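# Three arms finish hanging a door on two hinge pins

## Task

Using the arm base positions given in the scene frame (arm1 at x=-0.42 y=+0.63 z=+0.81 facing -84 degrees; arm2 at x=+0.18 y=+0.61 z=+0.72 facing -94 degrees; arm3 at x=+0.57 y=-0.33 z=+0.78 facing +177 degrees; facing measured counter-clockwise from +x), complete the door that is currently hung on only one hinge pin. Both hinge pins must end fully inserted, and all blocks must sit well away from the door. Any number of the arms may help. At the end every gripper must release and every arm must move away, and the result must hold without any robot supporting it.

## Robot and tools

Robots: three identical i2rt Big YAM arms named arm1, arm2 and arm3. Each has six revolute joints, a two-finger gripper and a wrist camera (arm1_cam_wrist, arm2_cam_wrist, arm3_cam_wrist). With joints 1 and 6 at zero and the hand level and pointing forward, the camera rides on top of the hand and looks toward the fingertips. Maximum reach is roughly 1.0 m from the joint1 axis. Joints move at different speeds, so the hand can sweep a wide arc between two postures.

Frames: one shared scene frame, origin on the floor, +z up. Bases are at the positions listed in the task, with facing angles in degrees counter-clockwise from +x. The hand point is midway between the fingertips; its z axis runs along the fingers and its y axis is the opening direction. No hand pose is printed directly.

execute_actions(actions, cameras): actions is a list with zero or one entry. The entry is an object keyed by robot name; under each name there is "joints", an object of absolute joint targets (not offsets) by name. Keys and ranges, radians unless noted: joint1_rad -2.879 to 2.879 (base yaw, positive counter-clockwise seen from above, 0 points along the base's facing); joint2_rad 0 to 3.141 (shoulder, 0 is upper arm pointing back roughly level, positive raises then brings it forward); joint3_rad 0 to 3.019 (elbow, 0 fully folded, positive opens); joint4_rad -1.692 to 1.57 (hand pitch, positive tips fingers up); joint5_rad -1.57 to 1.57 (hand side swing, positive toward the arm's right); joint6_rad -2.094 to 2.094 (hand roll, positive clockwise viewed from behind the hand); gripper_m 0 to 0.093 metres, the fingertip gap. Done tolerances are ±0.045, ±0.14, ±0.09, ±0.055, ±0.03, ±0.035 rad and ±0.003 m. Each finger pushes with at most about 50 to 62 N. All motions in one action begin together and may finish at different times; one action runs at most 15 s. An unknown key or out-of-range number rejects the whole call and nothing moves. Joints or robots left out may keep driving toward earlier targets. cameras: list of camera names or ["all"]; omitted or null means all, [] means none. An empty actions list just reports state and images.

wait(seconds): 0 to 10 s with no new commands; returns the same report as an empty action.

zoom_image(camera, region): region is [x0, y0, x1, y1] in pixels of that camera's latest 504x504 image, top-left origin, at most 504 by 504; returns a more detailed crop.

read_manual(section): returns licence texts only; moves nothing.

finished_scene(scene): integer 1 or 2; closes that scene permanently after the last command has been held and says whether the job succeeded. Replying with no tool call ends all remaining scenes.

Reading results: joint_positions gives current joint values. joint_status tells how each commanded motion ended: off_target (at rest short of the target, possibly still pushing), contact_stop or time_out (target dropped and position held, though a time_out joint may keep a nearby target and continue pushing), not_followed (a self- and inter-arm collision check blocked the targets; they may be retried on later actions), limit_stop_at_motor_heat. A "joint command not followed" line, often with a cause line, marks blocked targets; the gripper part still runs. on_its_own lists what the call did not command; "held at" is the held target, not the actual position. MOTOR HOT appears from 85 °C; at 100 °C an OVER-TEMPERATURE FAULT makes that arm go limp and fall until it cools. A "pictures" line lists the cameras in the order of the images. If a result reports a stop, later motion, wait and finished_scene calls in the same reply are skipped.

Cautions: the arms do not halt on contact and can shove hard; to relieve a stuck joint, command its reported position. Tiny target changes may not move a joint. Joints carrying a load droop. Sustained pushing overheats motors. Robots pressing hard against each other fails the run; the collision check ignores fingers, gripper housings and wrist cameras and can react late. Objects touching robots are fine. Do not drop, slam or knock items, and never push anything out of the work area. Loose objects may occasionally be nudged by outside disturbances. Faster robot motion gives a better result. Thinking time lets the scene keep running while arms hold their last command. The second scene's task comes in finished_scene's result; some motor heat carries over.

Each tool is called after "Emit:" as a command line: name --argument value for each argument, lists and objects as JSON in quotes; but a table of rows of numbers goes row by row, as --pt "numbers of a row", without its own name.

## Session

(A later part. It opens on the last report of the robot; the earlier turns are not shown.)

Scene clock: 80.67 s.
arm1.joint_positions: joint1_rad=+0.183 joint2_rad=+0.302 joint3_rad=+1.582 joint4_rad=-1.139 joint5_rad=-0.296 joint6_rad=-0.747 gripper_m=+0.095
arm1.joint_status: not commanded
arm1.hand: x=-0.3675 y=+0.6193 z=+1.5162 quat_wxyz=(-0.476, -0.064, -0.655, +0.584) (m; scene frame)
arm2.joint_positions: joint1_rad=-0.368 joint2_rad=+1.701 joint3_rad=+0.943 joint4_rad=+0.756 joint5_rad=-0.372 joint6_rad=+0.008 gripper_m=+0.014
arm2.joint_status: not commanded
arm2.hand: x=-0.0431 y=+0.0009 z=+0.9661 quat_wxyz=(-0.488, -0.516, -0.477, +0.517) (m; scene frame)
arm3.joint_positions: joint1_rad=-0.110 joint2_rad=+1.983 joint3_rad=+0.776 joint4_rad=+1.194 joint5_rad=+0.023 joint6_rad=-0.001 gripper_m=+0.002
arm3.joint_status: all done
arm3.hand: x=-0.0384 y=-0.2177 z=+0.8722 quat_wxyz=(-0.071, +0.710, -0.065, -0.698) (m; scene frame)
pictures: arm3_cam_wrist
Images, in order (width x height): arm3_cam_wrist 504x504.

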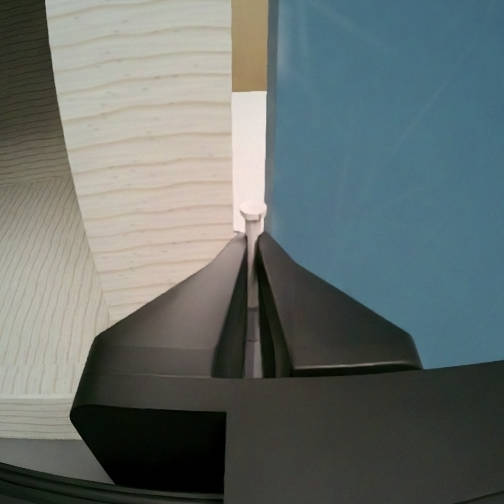

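Emit:
execute_actions --actions '[{"arm3":{"joints":{"joint2_rad":2.06}}}]' --cameras '["arm3_cam_wrist"]'

Emit:
execute_actions --actions '[{"arm3":{"joints":{"joint2_rad":2.0,"gripper_m":0.02}},"arm2":{"joints":{"joint2_rad":1.70,"gripper_m":0.09}}}]' --cameras '["arm3_cam_wrist"]'

Emit:
execute_actions --actions '[{"arm3":{"joints":{"joint2_rad":1.93}},"arm2":{"joints":{"joint1_rad":-0.47,"joint2_rad":1.63,"joint3_rad":0.835,"joint4_rad":0.8,"joint5_rad":-0.5}}}]' --cameras '["arm3_cam_wrist"]'

Scene clock: 84.67 s.
arm1.joint_positions: joint1_rad=+0.183 joint2_rad=+0.302 joint3_rad=+1.582 joint4_rad=-1.139 joint5_rad=-0.296 joint6_rad=-0.747 gripper_m=+0.095
arm1.joint_status: not commanded
arm1.hand: x=-0.3675 y=+0.6193 z=+1.5162 quat_wxyz=(-0.476, -0.064, -0.655, +0.584) (m; scene frame)
arm2.joint_positions: joint1_rad=-0.368 joint2_rad=+1.701 joint3_rad=+0.943 joint4_rad=+0.756 joint5_rad=-0.372 joint6_rad=+0.008 gripper_m=+0.014
arm2.joint_status: not commanded
arm2.hand: x=-0.0431 y=+0.0009 z=+0.9661 quat_wxyz=(-0.488, -0.516, -0.477, +0.517) (m; scene frame)
arm3.joint_positions: joint1_rad=-0.110 joint2_rad=+2.007 joint3_rad=+0.779 joint4_rad=+1.203 joint5_rad=+0.023 joint6_rad=-0.001 gripper_m=+0.002
arm3.joint_status: all done
arm3.hand: x=-0.0384 y=-0.2176 z=+0.8613 quat_wxyz=(-0.071, +0.714, -0.066, -0.694) (m; scene frame)
pictures: arm3_cam_wrist
Images, in order (width x height): arm3_cam_wrist 504x504.

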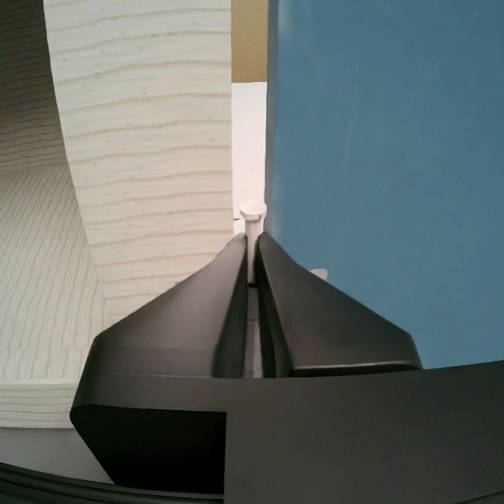

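Scene clock: 85.37 s.
arm1.joint_positions: joint1_rad=+0.183 joint2_rad=+0.302 joint3_rad=+1.582 joint4_rad=-1.139 joint5_rad=-0.296 joint6_rad=-0.747 gripper_m=+0.095
arm1.joint_status: not commanded
arm1.hand: x=-0.3675 y=+0.6193 z=+1.5162 quat_wxyz=(-0.476, -0.064, -0.655, +0.584) (m; scene frame)
arm2.joint_positions: joint1_rad=-0.368 joint2_rad=+1.699 joint3_rad=+0.943 joint4_rad=+0.755 joint5_rad=-0.371 joint6_rad=+0.008 gripper_m=+0.090
arm2.joint_status: all done
arm2.hand: x=-0.0433 y=+0.0011 z=+0.9674 quat_wxyz=(-0.488, -0.515, -0.477, +0.518) (m; scene frame)
arm3.joint_positions: joint1_rad=-0.120 joint2_rad=+2.006 joint3_rad=+0.779 joint4_rad=+1.203 joint5_rad=+0.029 joint6_rad=+0.000 gripper_m=+0.020
arm3.joint_status: all done
arm3.hand: x=-0.0370 y=-0.2107 z=+0.8619 quat_wxyz=(-0.076, +0.713, -0.071, -0.694) (m; scene frame)
pictures: arm3_cam_wrist
Images, in order (width x height): arm3_cam_wrist 504x504.

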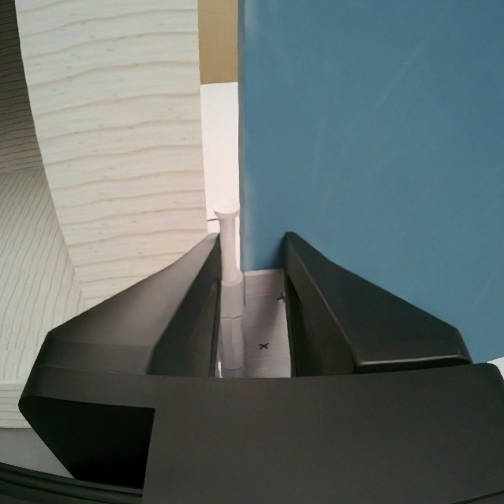

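Scene clock: 86.20 s.
arm1.joint_positions: joint1_rad=+0.183 joint2_rad=+0.302 joint3_rad=+1.582 joint4_rad=-1.139 joint5_rad=-0.296 joint6_rad=-0.747 gripper_m=+0.095
arm1.joint_status: not commanded
arm1.hand: x=-0.3675 y=+0.6193 z=+1.5162 quat_wxyz=(-0.476, -0.064, -0.655, +0.584) (m; scene frame)
arm2.joint_positions: joint1_rad=-0.477 joint2_rad=+1.615 joint3_rad=+0.836 joint4_rad=+0.779 joint5_rad=-0.498 joint6_rad=+0.008 gripper_m=+0.090
arm2.joint_status: all done
arm2.hand: x=-0.0678 y=+0.0583 z=+0.9686 quat_wxyz=(-0.493, -0.511, -0.481, +0.514) (m; scene frame)
arm3.joint_positions: joint1_rad=-0.115 joint2_rad=+1.946 joint3_rad=+0.766 joint4_rad=+1.196 joint5_rad=+0.023 joint6_rad=+0.000 gripper_m=+0.020
arm3.joint_status: all done
arm3.hand: x=-0.0355 y=-0.2155 z=+0.8905 quat_wxyz=(-0.074, +0.699, -0.067, -0.708) (m; scene frame)
pictures: arm3_cam_wrist
Images, in order (width x height): arm3_cam_wrist 504x504.

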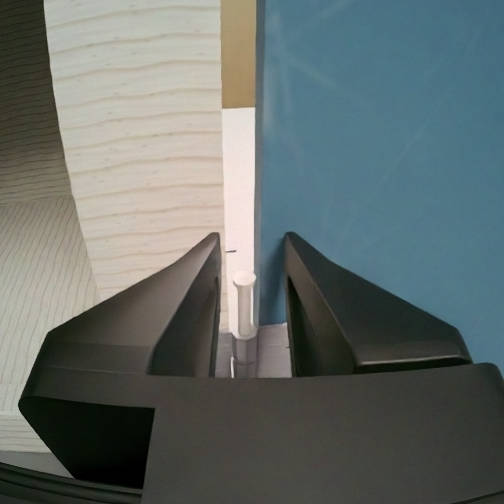

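Emit:
execute_actions --actions '[{"arm3":{"joints":{"joint1_rad":-0.10,"joint2_rad":1.91}},"arm2":{"joints":{"joint2_rad":0.9,"joint3_rad":0.8,"joint4_rad":0,"joint5_rad":0}}}]' --cameras '[]'

Emit:
execute_actions --actions '[{"arm3":{"joints":{"gripper_m":0}}}]' --cameras '[]'

Emit:
execute_actions --actions '[{"arm3":{"joints":{"joint3_rad":0.805}}}]' --cameras '["arm3_cam_wrist"]'

Scene clock: 90.70 s.
arm1.joint_positions: joint1_rad=+0.183 joint2_rad=+0.302 joint3_rad=+1.582 joint4_rad=-1.139 joint5_rad=-0.296 joint6_rad=-0.747 gripper_m=+0.095
arm1.joint_status: not commanded
arm1.hand: x=-0.3675 y=+0.6193 z=+1.5162 quat_wxyz=(-0.476, -0.064, -0.655, +0.584) (m; scene frame)
arm2.joint_positions: joint1_rad=-0.477 joint2_rad=+0.891 joint3_rad=+0.792 joint4_rad=+0.020 joint5_rad=-0.002 joint6_rad=+0.008 gripper_m=+0.090
arm2.joint_status: all done
arm2.hand: x=-0.0637 y=+0.2241 z=+1.1393 quat_wxyz=(-0.340, -0.639, -0.353, +0.593) (m; scene frame)
arm3.joint_positions: joint1_rad=-0.111 joint2_rad=+1.940 joint3_rad=+0.764 joint4_rad=+1.196 joint5_rad=+0.023 joint6_rad=+0.000 gripper_m=+0.020
arm3.joint_status: all done
arm3.hand: x=-0.0355 y=-0.2179 z=+0.8933 quat_wxyz=(-0.072, +0.698, -0.065, -0.709) (m; scene frame)
pictures: none
No camera images: the call's "cameras" was empty. Leave "cameras" out to get every camera's image.

Scene clock: 91.17 s.
arm1.joint_positions: joint1_rad=+0.183 joint2_rad=+0.302 joint3_rad=+1.582 joint4_rad=-1.139 joint5_rad=-0.296 joint6_rad=-0.747 gripper_m=+0.095
arm1.joint_status: not commanded
arm1.hand: x=-0.3675 y=+0.6193 z=+1.5162 quat_wxyz=(-0.476, -0.064, -0.655, +0.584) (m; scene frame)
arm2.joint_positions: joint1_rad=-0.477 joint2_rad=+0.891 joint3_rad=+0.792 joint4_rad=+0.020 joint5_rad=-0.002 joint6_rad=+0.008 gripper_m=+0.090
arm2.joint_status: not commanded
arm2.hand: x=-0.0637 y=+0.2241 z=+1.1393 quat_wxyz=(-0.340, -0.639, -0.353, +0.593) (m; scene frame)
arm3.joint_positions: joint1_rad=-0.107 joint2_rad=+1.937 joint3_rad=+0.764 joint4_rad=+1.196 joint5_rad=+0.023 joint6_rad=+0.000 gripper_m=+0.000
arm3.joint_status: all done
arm3.hand: x=-0.0359 y=-0.2199 z=+0.8951 quat_wxyz=(-0.071, +0.697, -0.064, -0.711) (m; scene frame)
pictures: none
No camera images: the call's "cameras" was empty. Leave "cameras" out to get every camera's image.

Scene clock: 91.80 s.
arm1.joint_positions: joint1_rad=+0.183 joint2_rad=+0.302 joint3_rad=+1.582 joint4_rad=-1.139 joint5_rad=-0.296 joint6_rad=-0.747 gripper_m=+0.095
arm1.joint_status: not commanded
arm1.hand: x=-0.3675 y=+0.6193 z=+1.5162 quat_wxyz=(-0.476, -0.064, -0.655, +0.584) (m; scene frame)
arm2.joint_positions: joint1_rad=-0.477 joint2_rad=+0.891 joint3_rad=+0.792 joint4_rad=+0.020 joint5_rad=-0.002 joint6_rad=+0.008 gripper_m=+0.090
arm2.joint_status: not commanded
arm2.hand: x=-0.0637 y=+0.2241 z=+1.1393 quat_wxyz=(-0.340, -0.639, -0.353, +0.593) (m; scene frame)
arm3.joint_positions: joint1_rad=-0.107 joint2_rad=+1.937 joint3_rad=+0.773 joint4_rad=+1.196 joint5_rad=+0.023 joint6_rad=+0.000 gripper_m=+0.000
arm3.joint_status: all done
arm3.hand: x=-0.0391 y=-0.2195 z=+0.8989 quat_wxyz=(-0.071, +0.694, -0.064, -0.714) (m; scene frame)
pictures: arm3_cam_wrist
Images, in order (width x height): arm3_cam_wrist 504x504.

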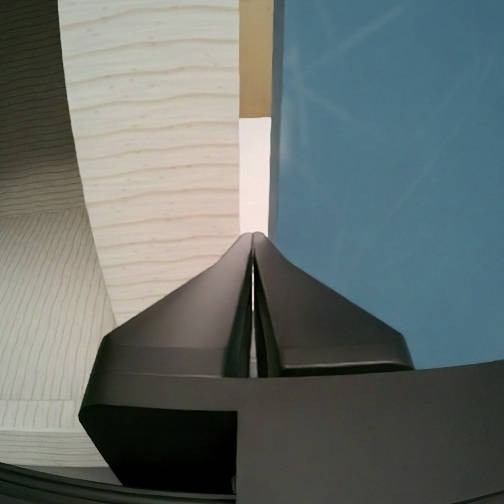

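Emit:
execute_actions --actions '[{"arm3":{"joints":{"joint2_rad":2.05}}}]' --cameras '[]'

Emit:
execute_actions --actions '[{"arm3":{"joints":{"joint2_rad":2.09}}}]' --cameras '["arm3_cam_wrist"]'

Emit:
execute_actions --actions '[{"arm3":{"joints":{"joint2_rad":1.95}}}]' --cameras '[]'

Emit:
execute_actions --actions '[{"arm3":{"joints":{"joint2_rad":1.55,"joint3_rad":0.3,"joint4_rad":1.4}}}]' --cameras '["arm3_cam_wrist"]'

Scene clock: 95.43 s.
arm1.joint_positions: joint1_rad=+0.183 joint2_rad=+0.302 joint3_rad=+1.582 joint4_rad=-1.139 joint5_rad=-0.296 joint6_rad=-0.747 gripper_m=+0.095
arm1.joint_status: not commanded
arm1.hand: x=-0.3675 y=+0.6193 z=+1.5162 quat_wxyz=(-0.476, -0.064, -0.655, +0.584) (m; scene frame)
arm2.joint_positions: joint1_rad=-0.477 joint2_rad=+0.891 joint3_rad=+0.792 joint4_rad=+0.020 joint5_rad=-0.002 joint6_rad=+0.008 gripper_m=+0.090
arm2.joint_status: not commanded
arm2.hand: x=-0.0637 y=+0.2241 z=+1.1393 quat_wxyz=(-0.340, -0.639, -0.353, +0.593) (m; scene frame)
arm3.joint_positions: joint1_rad=-0.107 joint2_rad=+2.011 joint3_rad=+0.785 joint4_rad=+1.216 joint5_rad=+0.024 joint6_rad=+0.000 gripper_m=+0.000
arm3.joint_status: all done
arm3.hand: x=-0.0407 y=-0.2187 z=+0.8645 quat_wxyz=(-0.071, +0.708, -0.065, -0.699) (m; scene frame)
pictures: none
No camera images: the call's "cameras" was empty. Leave "cameras" out to get every camera's image.

Scene clock: 95.97 s.
arm1.joint_positions: joint1_rad=+0.183 joint2_rad=+0.302 joint3_rad=+1.582 joint4_rad=-1.139 joint5_rad=-0.296 joint6_rad=-0.747 gripper_m=+0.095
arm1.joint_status: not commanded
arm1.hand: x=-0.3675 y=+0.6193 z=+1.5162 quat_wxyz=(-0.476, -0.064, -0.655, +0.584) (m; scene frame)
arm2.joint_positions: joint1_rad=-0.477 joint2_rad=+0.891 joint3_rad=+0.792 joint4_rad=+0.020 joint5_rad=-0.002 joint6_rad=+0.008 gripper_m=+0.090
arm2.joint_status: not commanded
arm2.hand: x=-0.0637 y=+0.2241 z=+1.1393 quat_wxyz=(-0.340, -0.639, -0.353, +0.593) (m; scene frame)
arm3.joint_positions: joint1_rad=-0.107 joint2_rad=+2.013 joint3_rad=+0.785 joint4_rad=+1.219 joint5_rad=+0.024 joint6_rad=+0.000 gripper_m=+0.000
arm3.joint_status: all done
arm3.hand: x=-0.0406 y=-0.2188 z=+0.8637 quat_wxyz=(-0.071, +0.708, -0.065, -0.699) (m; scene frame)
pictures: arm3_cam_wrist
Images, in order (width x height): arm3_cam_wrist 504x504.

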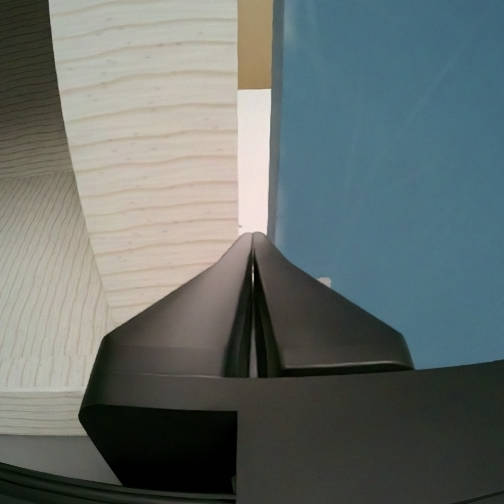

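Scene clock: 96.87 s.
arm1.joint_positions: joint1_rad=+0.183 joint2_rad=+0.302 joint3_rad=+1.582 joint4_rad=-1.139 joint5_rad=-0.296 joint6_rad=-0.747 gripper_m=+0.095
arm1.joint_status: not commanded
arm1.hand: x=-0.3675 y=+0.6193 z=+1.5162 quat_wxyz=(-0.476, -0.064, -0.655, +0.584) (m; scene frame)
arm2.joint_positions: joint1_rad=-0.477 joint2_rad=+0.891 joint3_rad=+0.792 joint4_rad=+0.020 joint5_rad=-0.002 joint6_rad=+0.008 gripper_m=+0.090
arm2.joint_status: not commanded
arm2.hand: x=-0.0637 y=+0.2241 z=+1.1393 quat_wxyz=(-0.340, -0.639, -0.353, +0.593) (m; scene frame)
arm3.joint_positions: joint1_rad=-0.107 joint2_rad=+1.974 joint3_rad=+0.785 joint4_rad=+1.200 joint5_rad=+0.024 joint6_rad=+0.000 gripper_m=+0.000
arm3.joint_status: all done
arm3.hand: x=-0.0422 y=-0.2186 z=+0.8823 quat_wxyz=(-0.071, +0.701, -0.064, -0.706) (m; scene frame)
pictures: none
No camera images: the call's "cameras" was empty. Leave "cameras" out to get every camera's image.

Scene clock: 98.07 s.
arm1.joint_positions: joint1_rad=+0.183 joint2_rad=+0.302 joint3_rad=+1.582 joint4_rad=-1.139 joint5_rad=-0.296 joint6_rad=-0.747 gripper_m=+0.095
arm1.joint_status: not commanded
arm1.hand: x=-0.3675 y=+0.6193 z=+1.5162 quat_wxyz=(-0.476, -0.064, -0.655, +0.584) (m; scene frame)
arm2.joint_positions: joint1_rad=-0.477 joint2_rad=+0.891 joint3_rad=+0.792 joint4_rad=+0.020 joint5_rad=-0.002 joint6_rad=+0.008 gripper_m=+0.090
arm2.joint_status: not commanded
arm2.hand: x=-0.0637 y=+0.2241 z=+1.1393 quat_wxyz=(-0.340, -0.639, -0.353, +0.593) (m; scene frame)
arm3.joint_positions: joint1_rad=-0.107 joint2_rad=+1.547 joint3_rad=+0.293 joint4_rad=+1.387 joint5_rad=+0.023 joint6_rad=+0.000 gripper_m=+0.000
arm3.joint_status: all done
arm3.hand: x=+0.1327 y=-0.2493 z=+0.9627 quat_wxyz=(-0.073, +0.657, -0.061, -0.748) (m; scene frame)
pictures: arm3_cam_wrist
Images, in order (width x height): arm3_cam_wrist 504x504.

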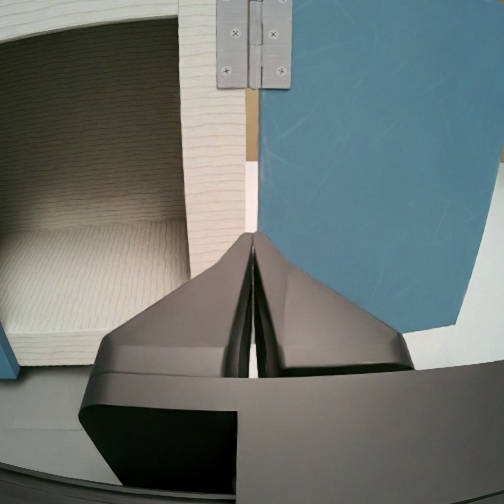

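Emit:
execute_actions --actions '[{"arm3":{"joints":{"joint2_rad":1.1,"joint3_rad":0.2,"joint4_rad":0.95,"gripper_m":0.09}}}]' --cameras '["arm3_cam_wrist"]'

Emit:
zoom_image --camera "arm3_cam_wrist" --region '[130, 60, 380, 360]'

Scene clock: 100.93 s.
arm1.joint_positions: joint1_rad=+0.183 joint2_rad=+0.302 joint3_rad=+1.582 joint4_rad=-1.139 joint5_rad=-0.296 joint6_rad=-0.747 gripper_m=+0.095
arm1.joint_status: not commanded
arm1.hand: x=-0.3675 y=+0.6193 z=+1.5162 quat_wxyz=(-0.476, -0.064, -0.655, +0.584) (m; scene frame)
arm2.joint_positions: joint1_rad=-0.477 joint2_rad=+0.891 joint3_rad=+0.792 joint4_rad=+0.020 joint5_rad=-0.002 joint6_rad=+0.008 gripper_m=+0.090
arm2.joint_status: not commanded
arm2.hand: x=-0.0637 y=+0.2241 z=+1.1393 quat_wxyz=(-0.340, -0.639, -0.353, +0.593) (m; scene frame)
arm3.joint_positions: joint1_rad=-0.107 joint2_rad=+1.104 joint3_rad=+0.191 joint4_rad=+0.961 joint5_rad=+0.023 joint6_rad=+0.000 gripper_m=+0.090
arm3.joint_status: all done
arm3.hand: x=+0.1840 y=-0.2582 z=+0.9914 quat_wxyz=(-0.072, +0.688, -0.063, -0.719) (m; scene frame)
pictures: arm3_cam_wrist
Images, in order (width x height): arm3_cam_wrist 504x504.

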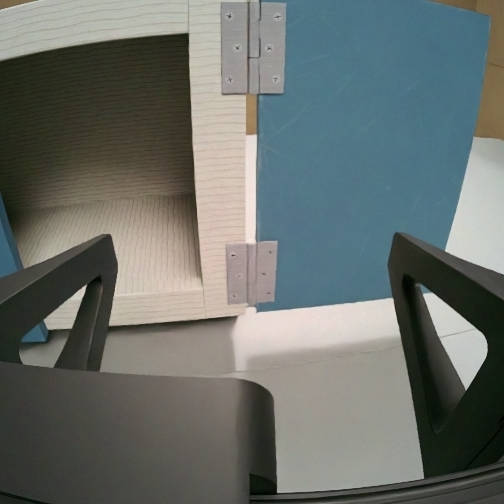

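Region (130, 60, 380, 360) of arm3_cam_wrist's 504x504 image, scaled by 1.680, with more detail than that image has.

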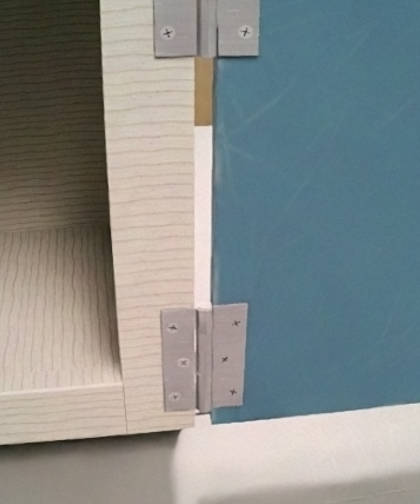

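Lower flush. Park and check the upper pin.

Emit:
execute_actions --actions '[{"arm3":{"joints":{"joint2_rad":0.6,"joint3_rad":0.6,"joint4_rad":-0.1}}}]' --cameras '["arm3_cam_wrist"]'

Emit:
zoom_image --camera "arm3_cam_wrist" --region '[130, 60, 380, 360]'

Scene clock: 104.57 s.
arm1.joint_positions: joint1_rad=+0.183 joint2_rad=+0.302 joint3_rad=+1.582 joint4_rad=-1.139 joint5_rad=-0.296 joint6_rad=-0.747 gripper_m=+0.095
arm1.joint_status: not commanded
arm1.hand: x=-0.3675 y=+0.6193 z=+1.5162 quat_wxyz=(-0.476, -0.064, -0.655, +0.584) (m; scene frame)
arm2.joint_positions: joint1_rad=-0.477 joint2_rad=+0.891 joint3_rad=+0.792 joint4_rad=+0.020 joint5_rad=-0.002 joint6_rad=+0.008 gripper_m=+0.090
arm2.joint_status: not commanded
arm2.hand: x=-0.0637 y=+0.2241 z=+1.1393 quat_wxyz=(-0.340, -0.639, -0.353, +0.593) (m; scene frame)
arm3.joint_positions: joint1_rad=-0.107 joint2_rad=+0.594 joint3_rad=+0.582 joint4_rad=-0.089 joint5_rad=+0.023 joint6_rad=+0.000 gripper_m=+0.090
arm3.joint_status: all done
arm3.hand: x=+0.2017 y=-0.2626 z=+1.1524 quat_wxyz=(-0.068, +0.740, -0.067, -0.666) (m; scene frame)
pictures: arm3_cam_wrist
Images, in order (width x height): arm3_cam_wrist 504x504.

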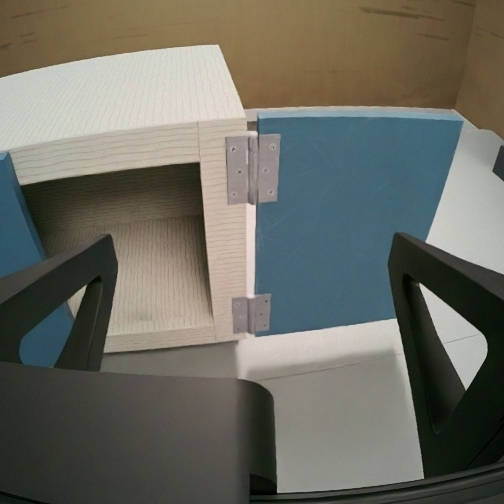

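Region (130, 60, 380, 360) of arm3_cam_wrist's 504x504 image, scaled by 1.680, with more detail than that image has.

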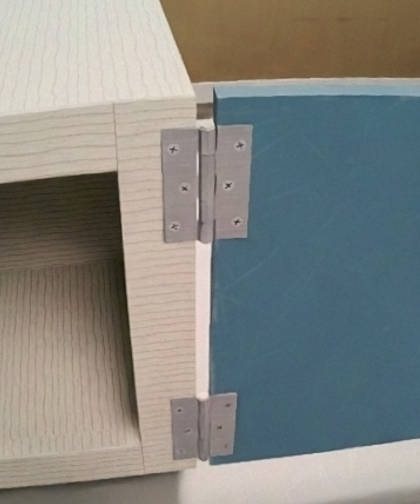

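Emit:
finished_scene --scene 2

The scene is finished: the task was done.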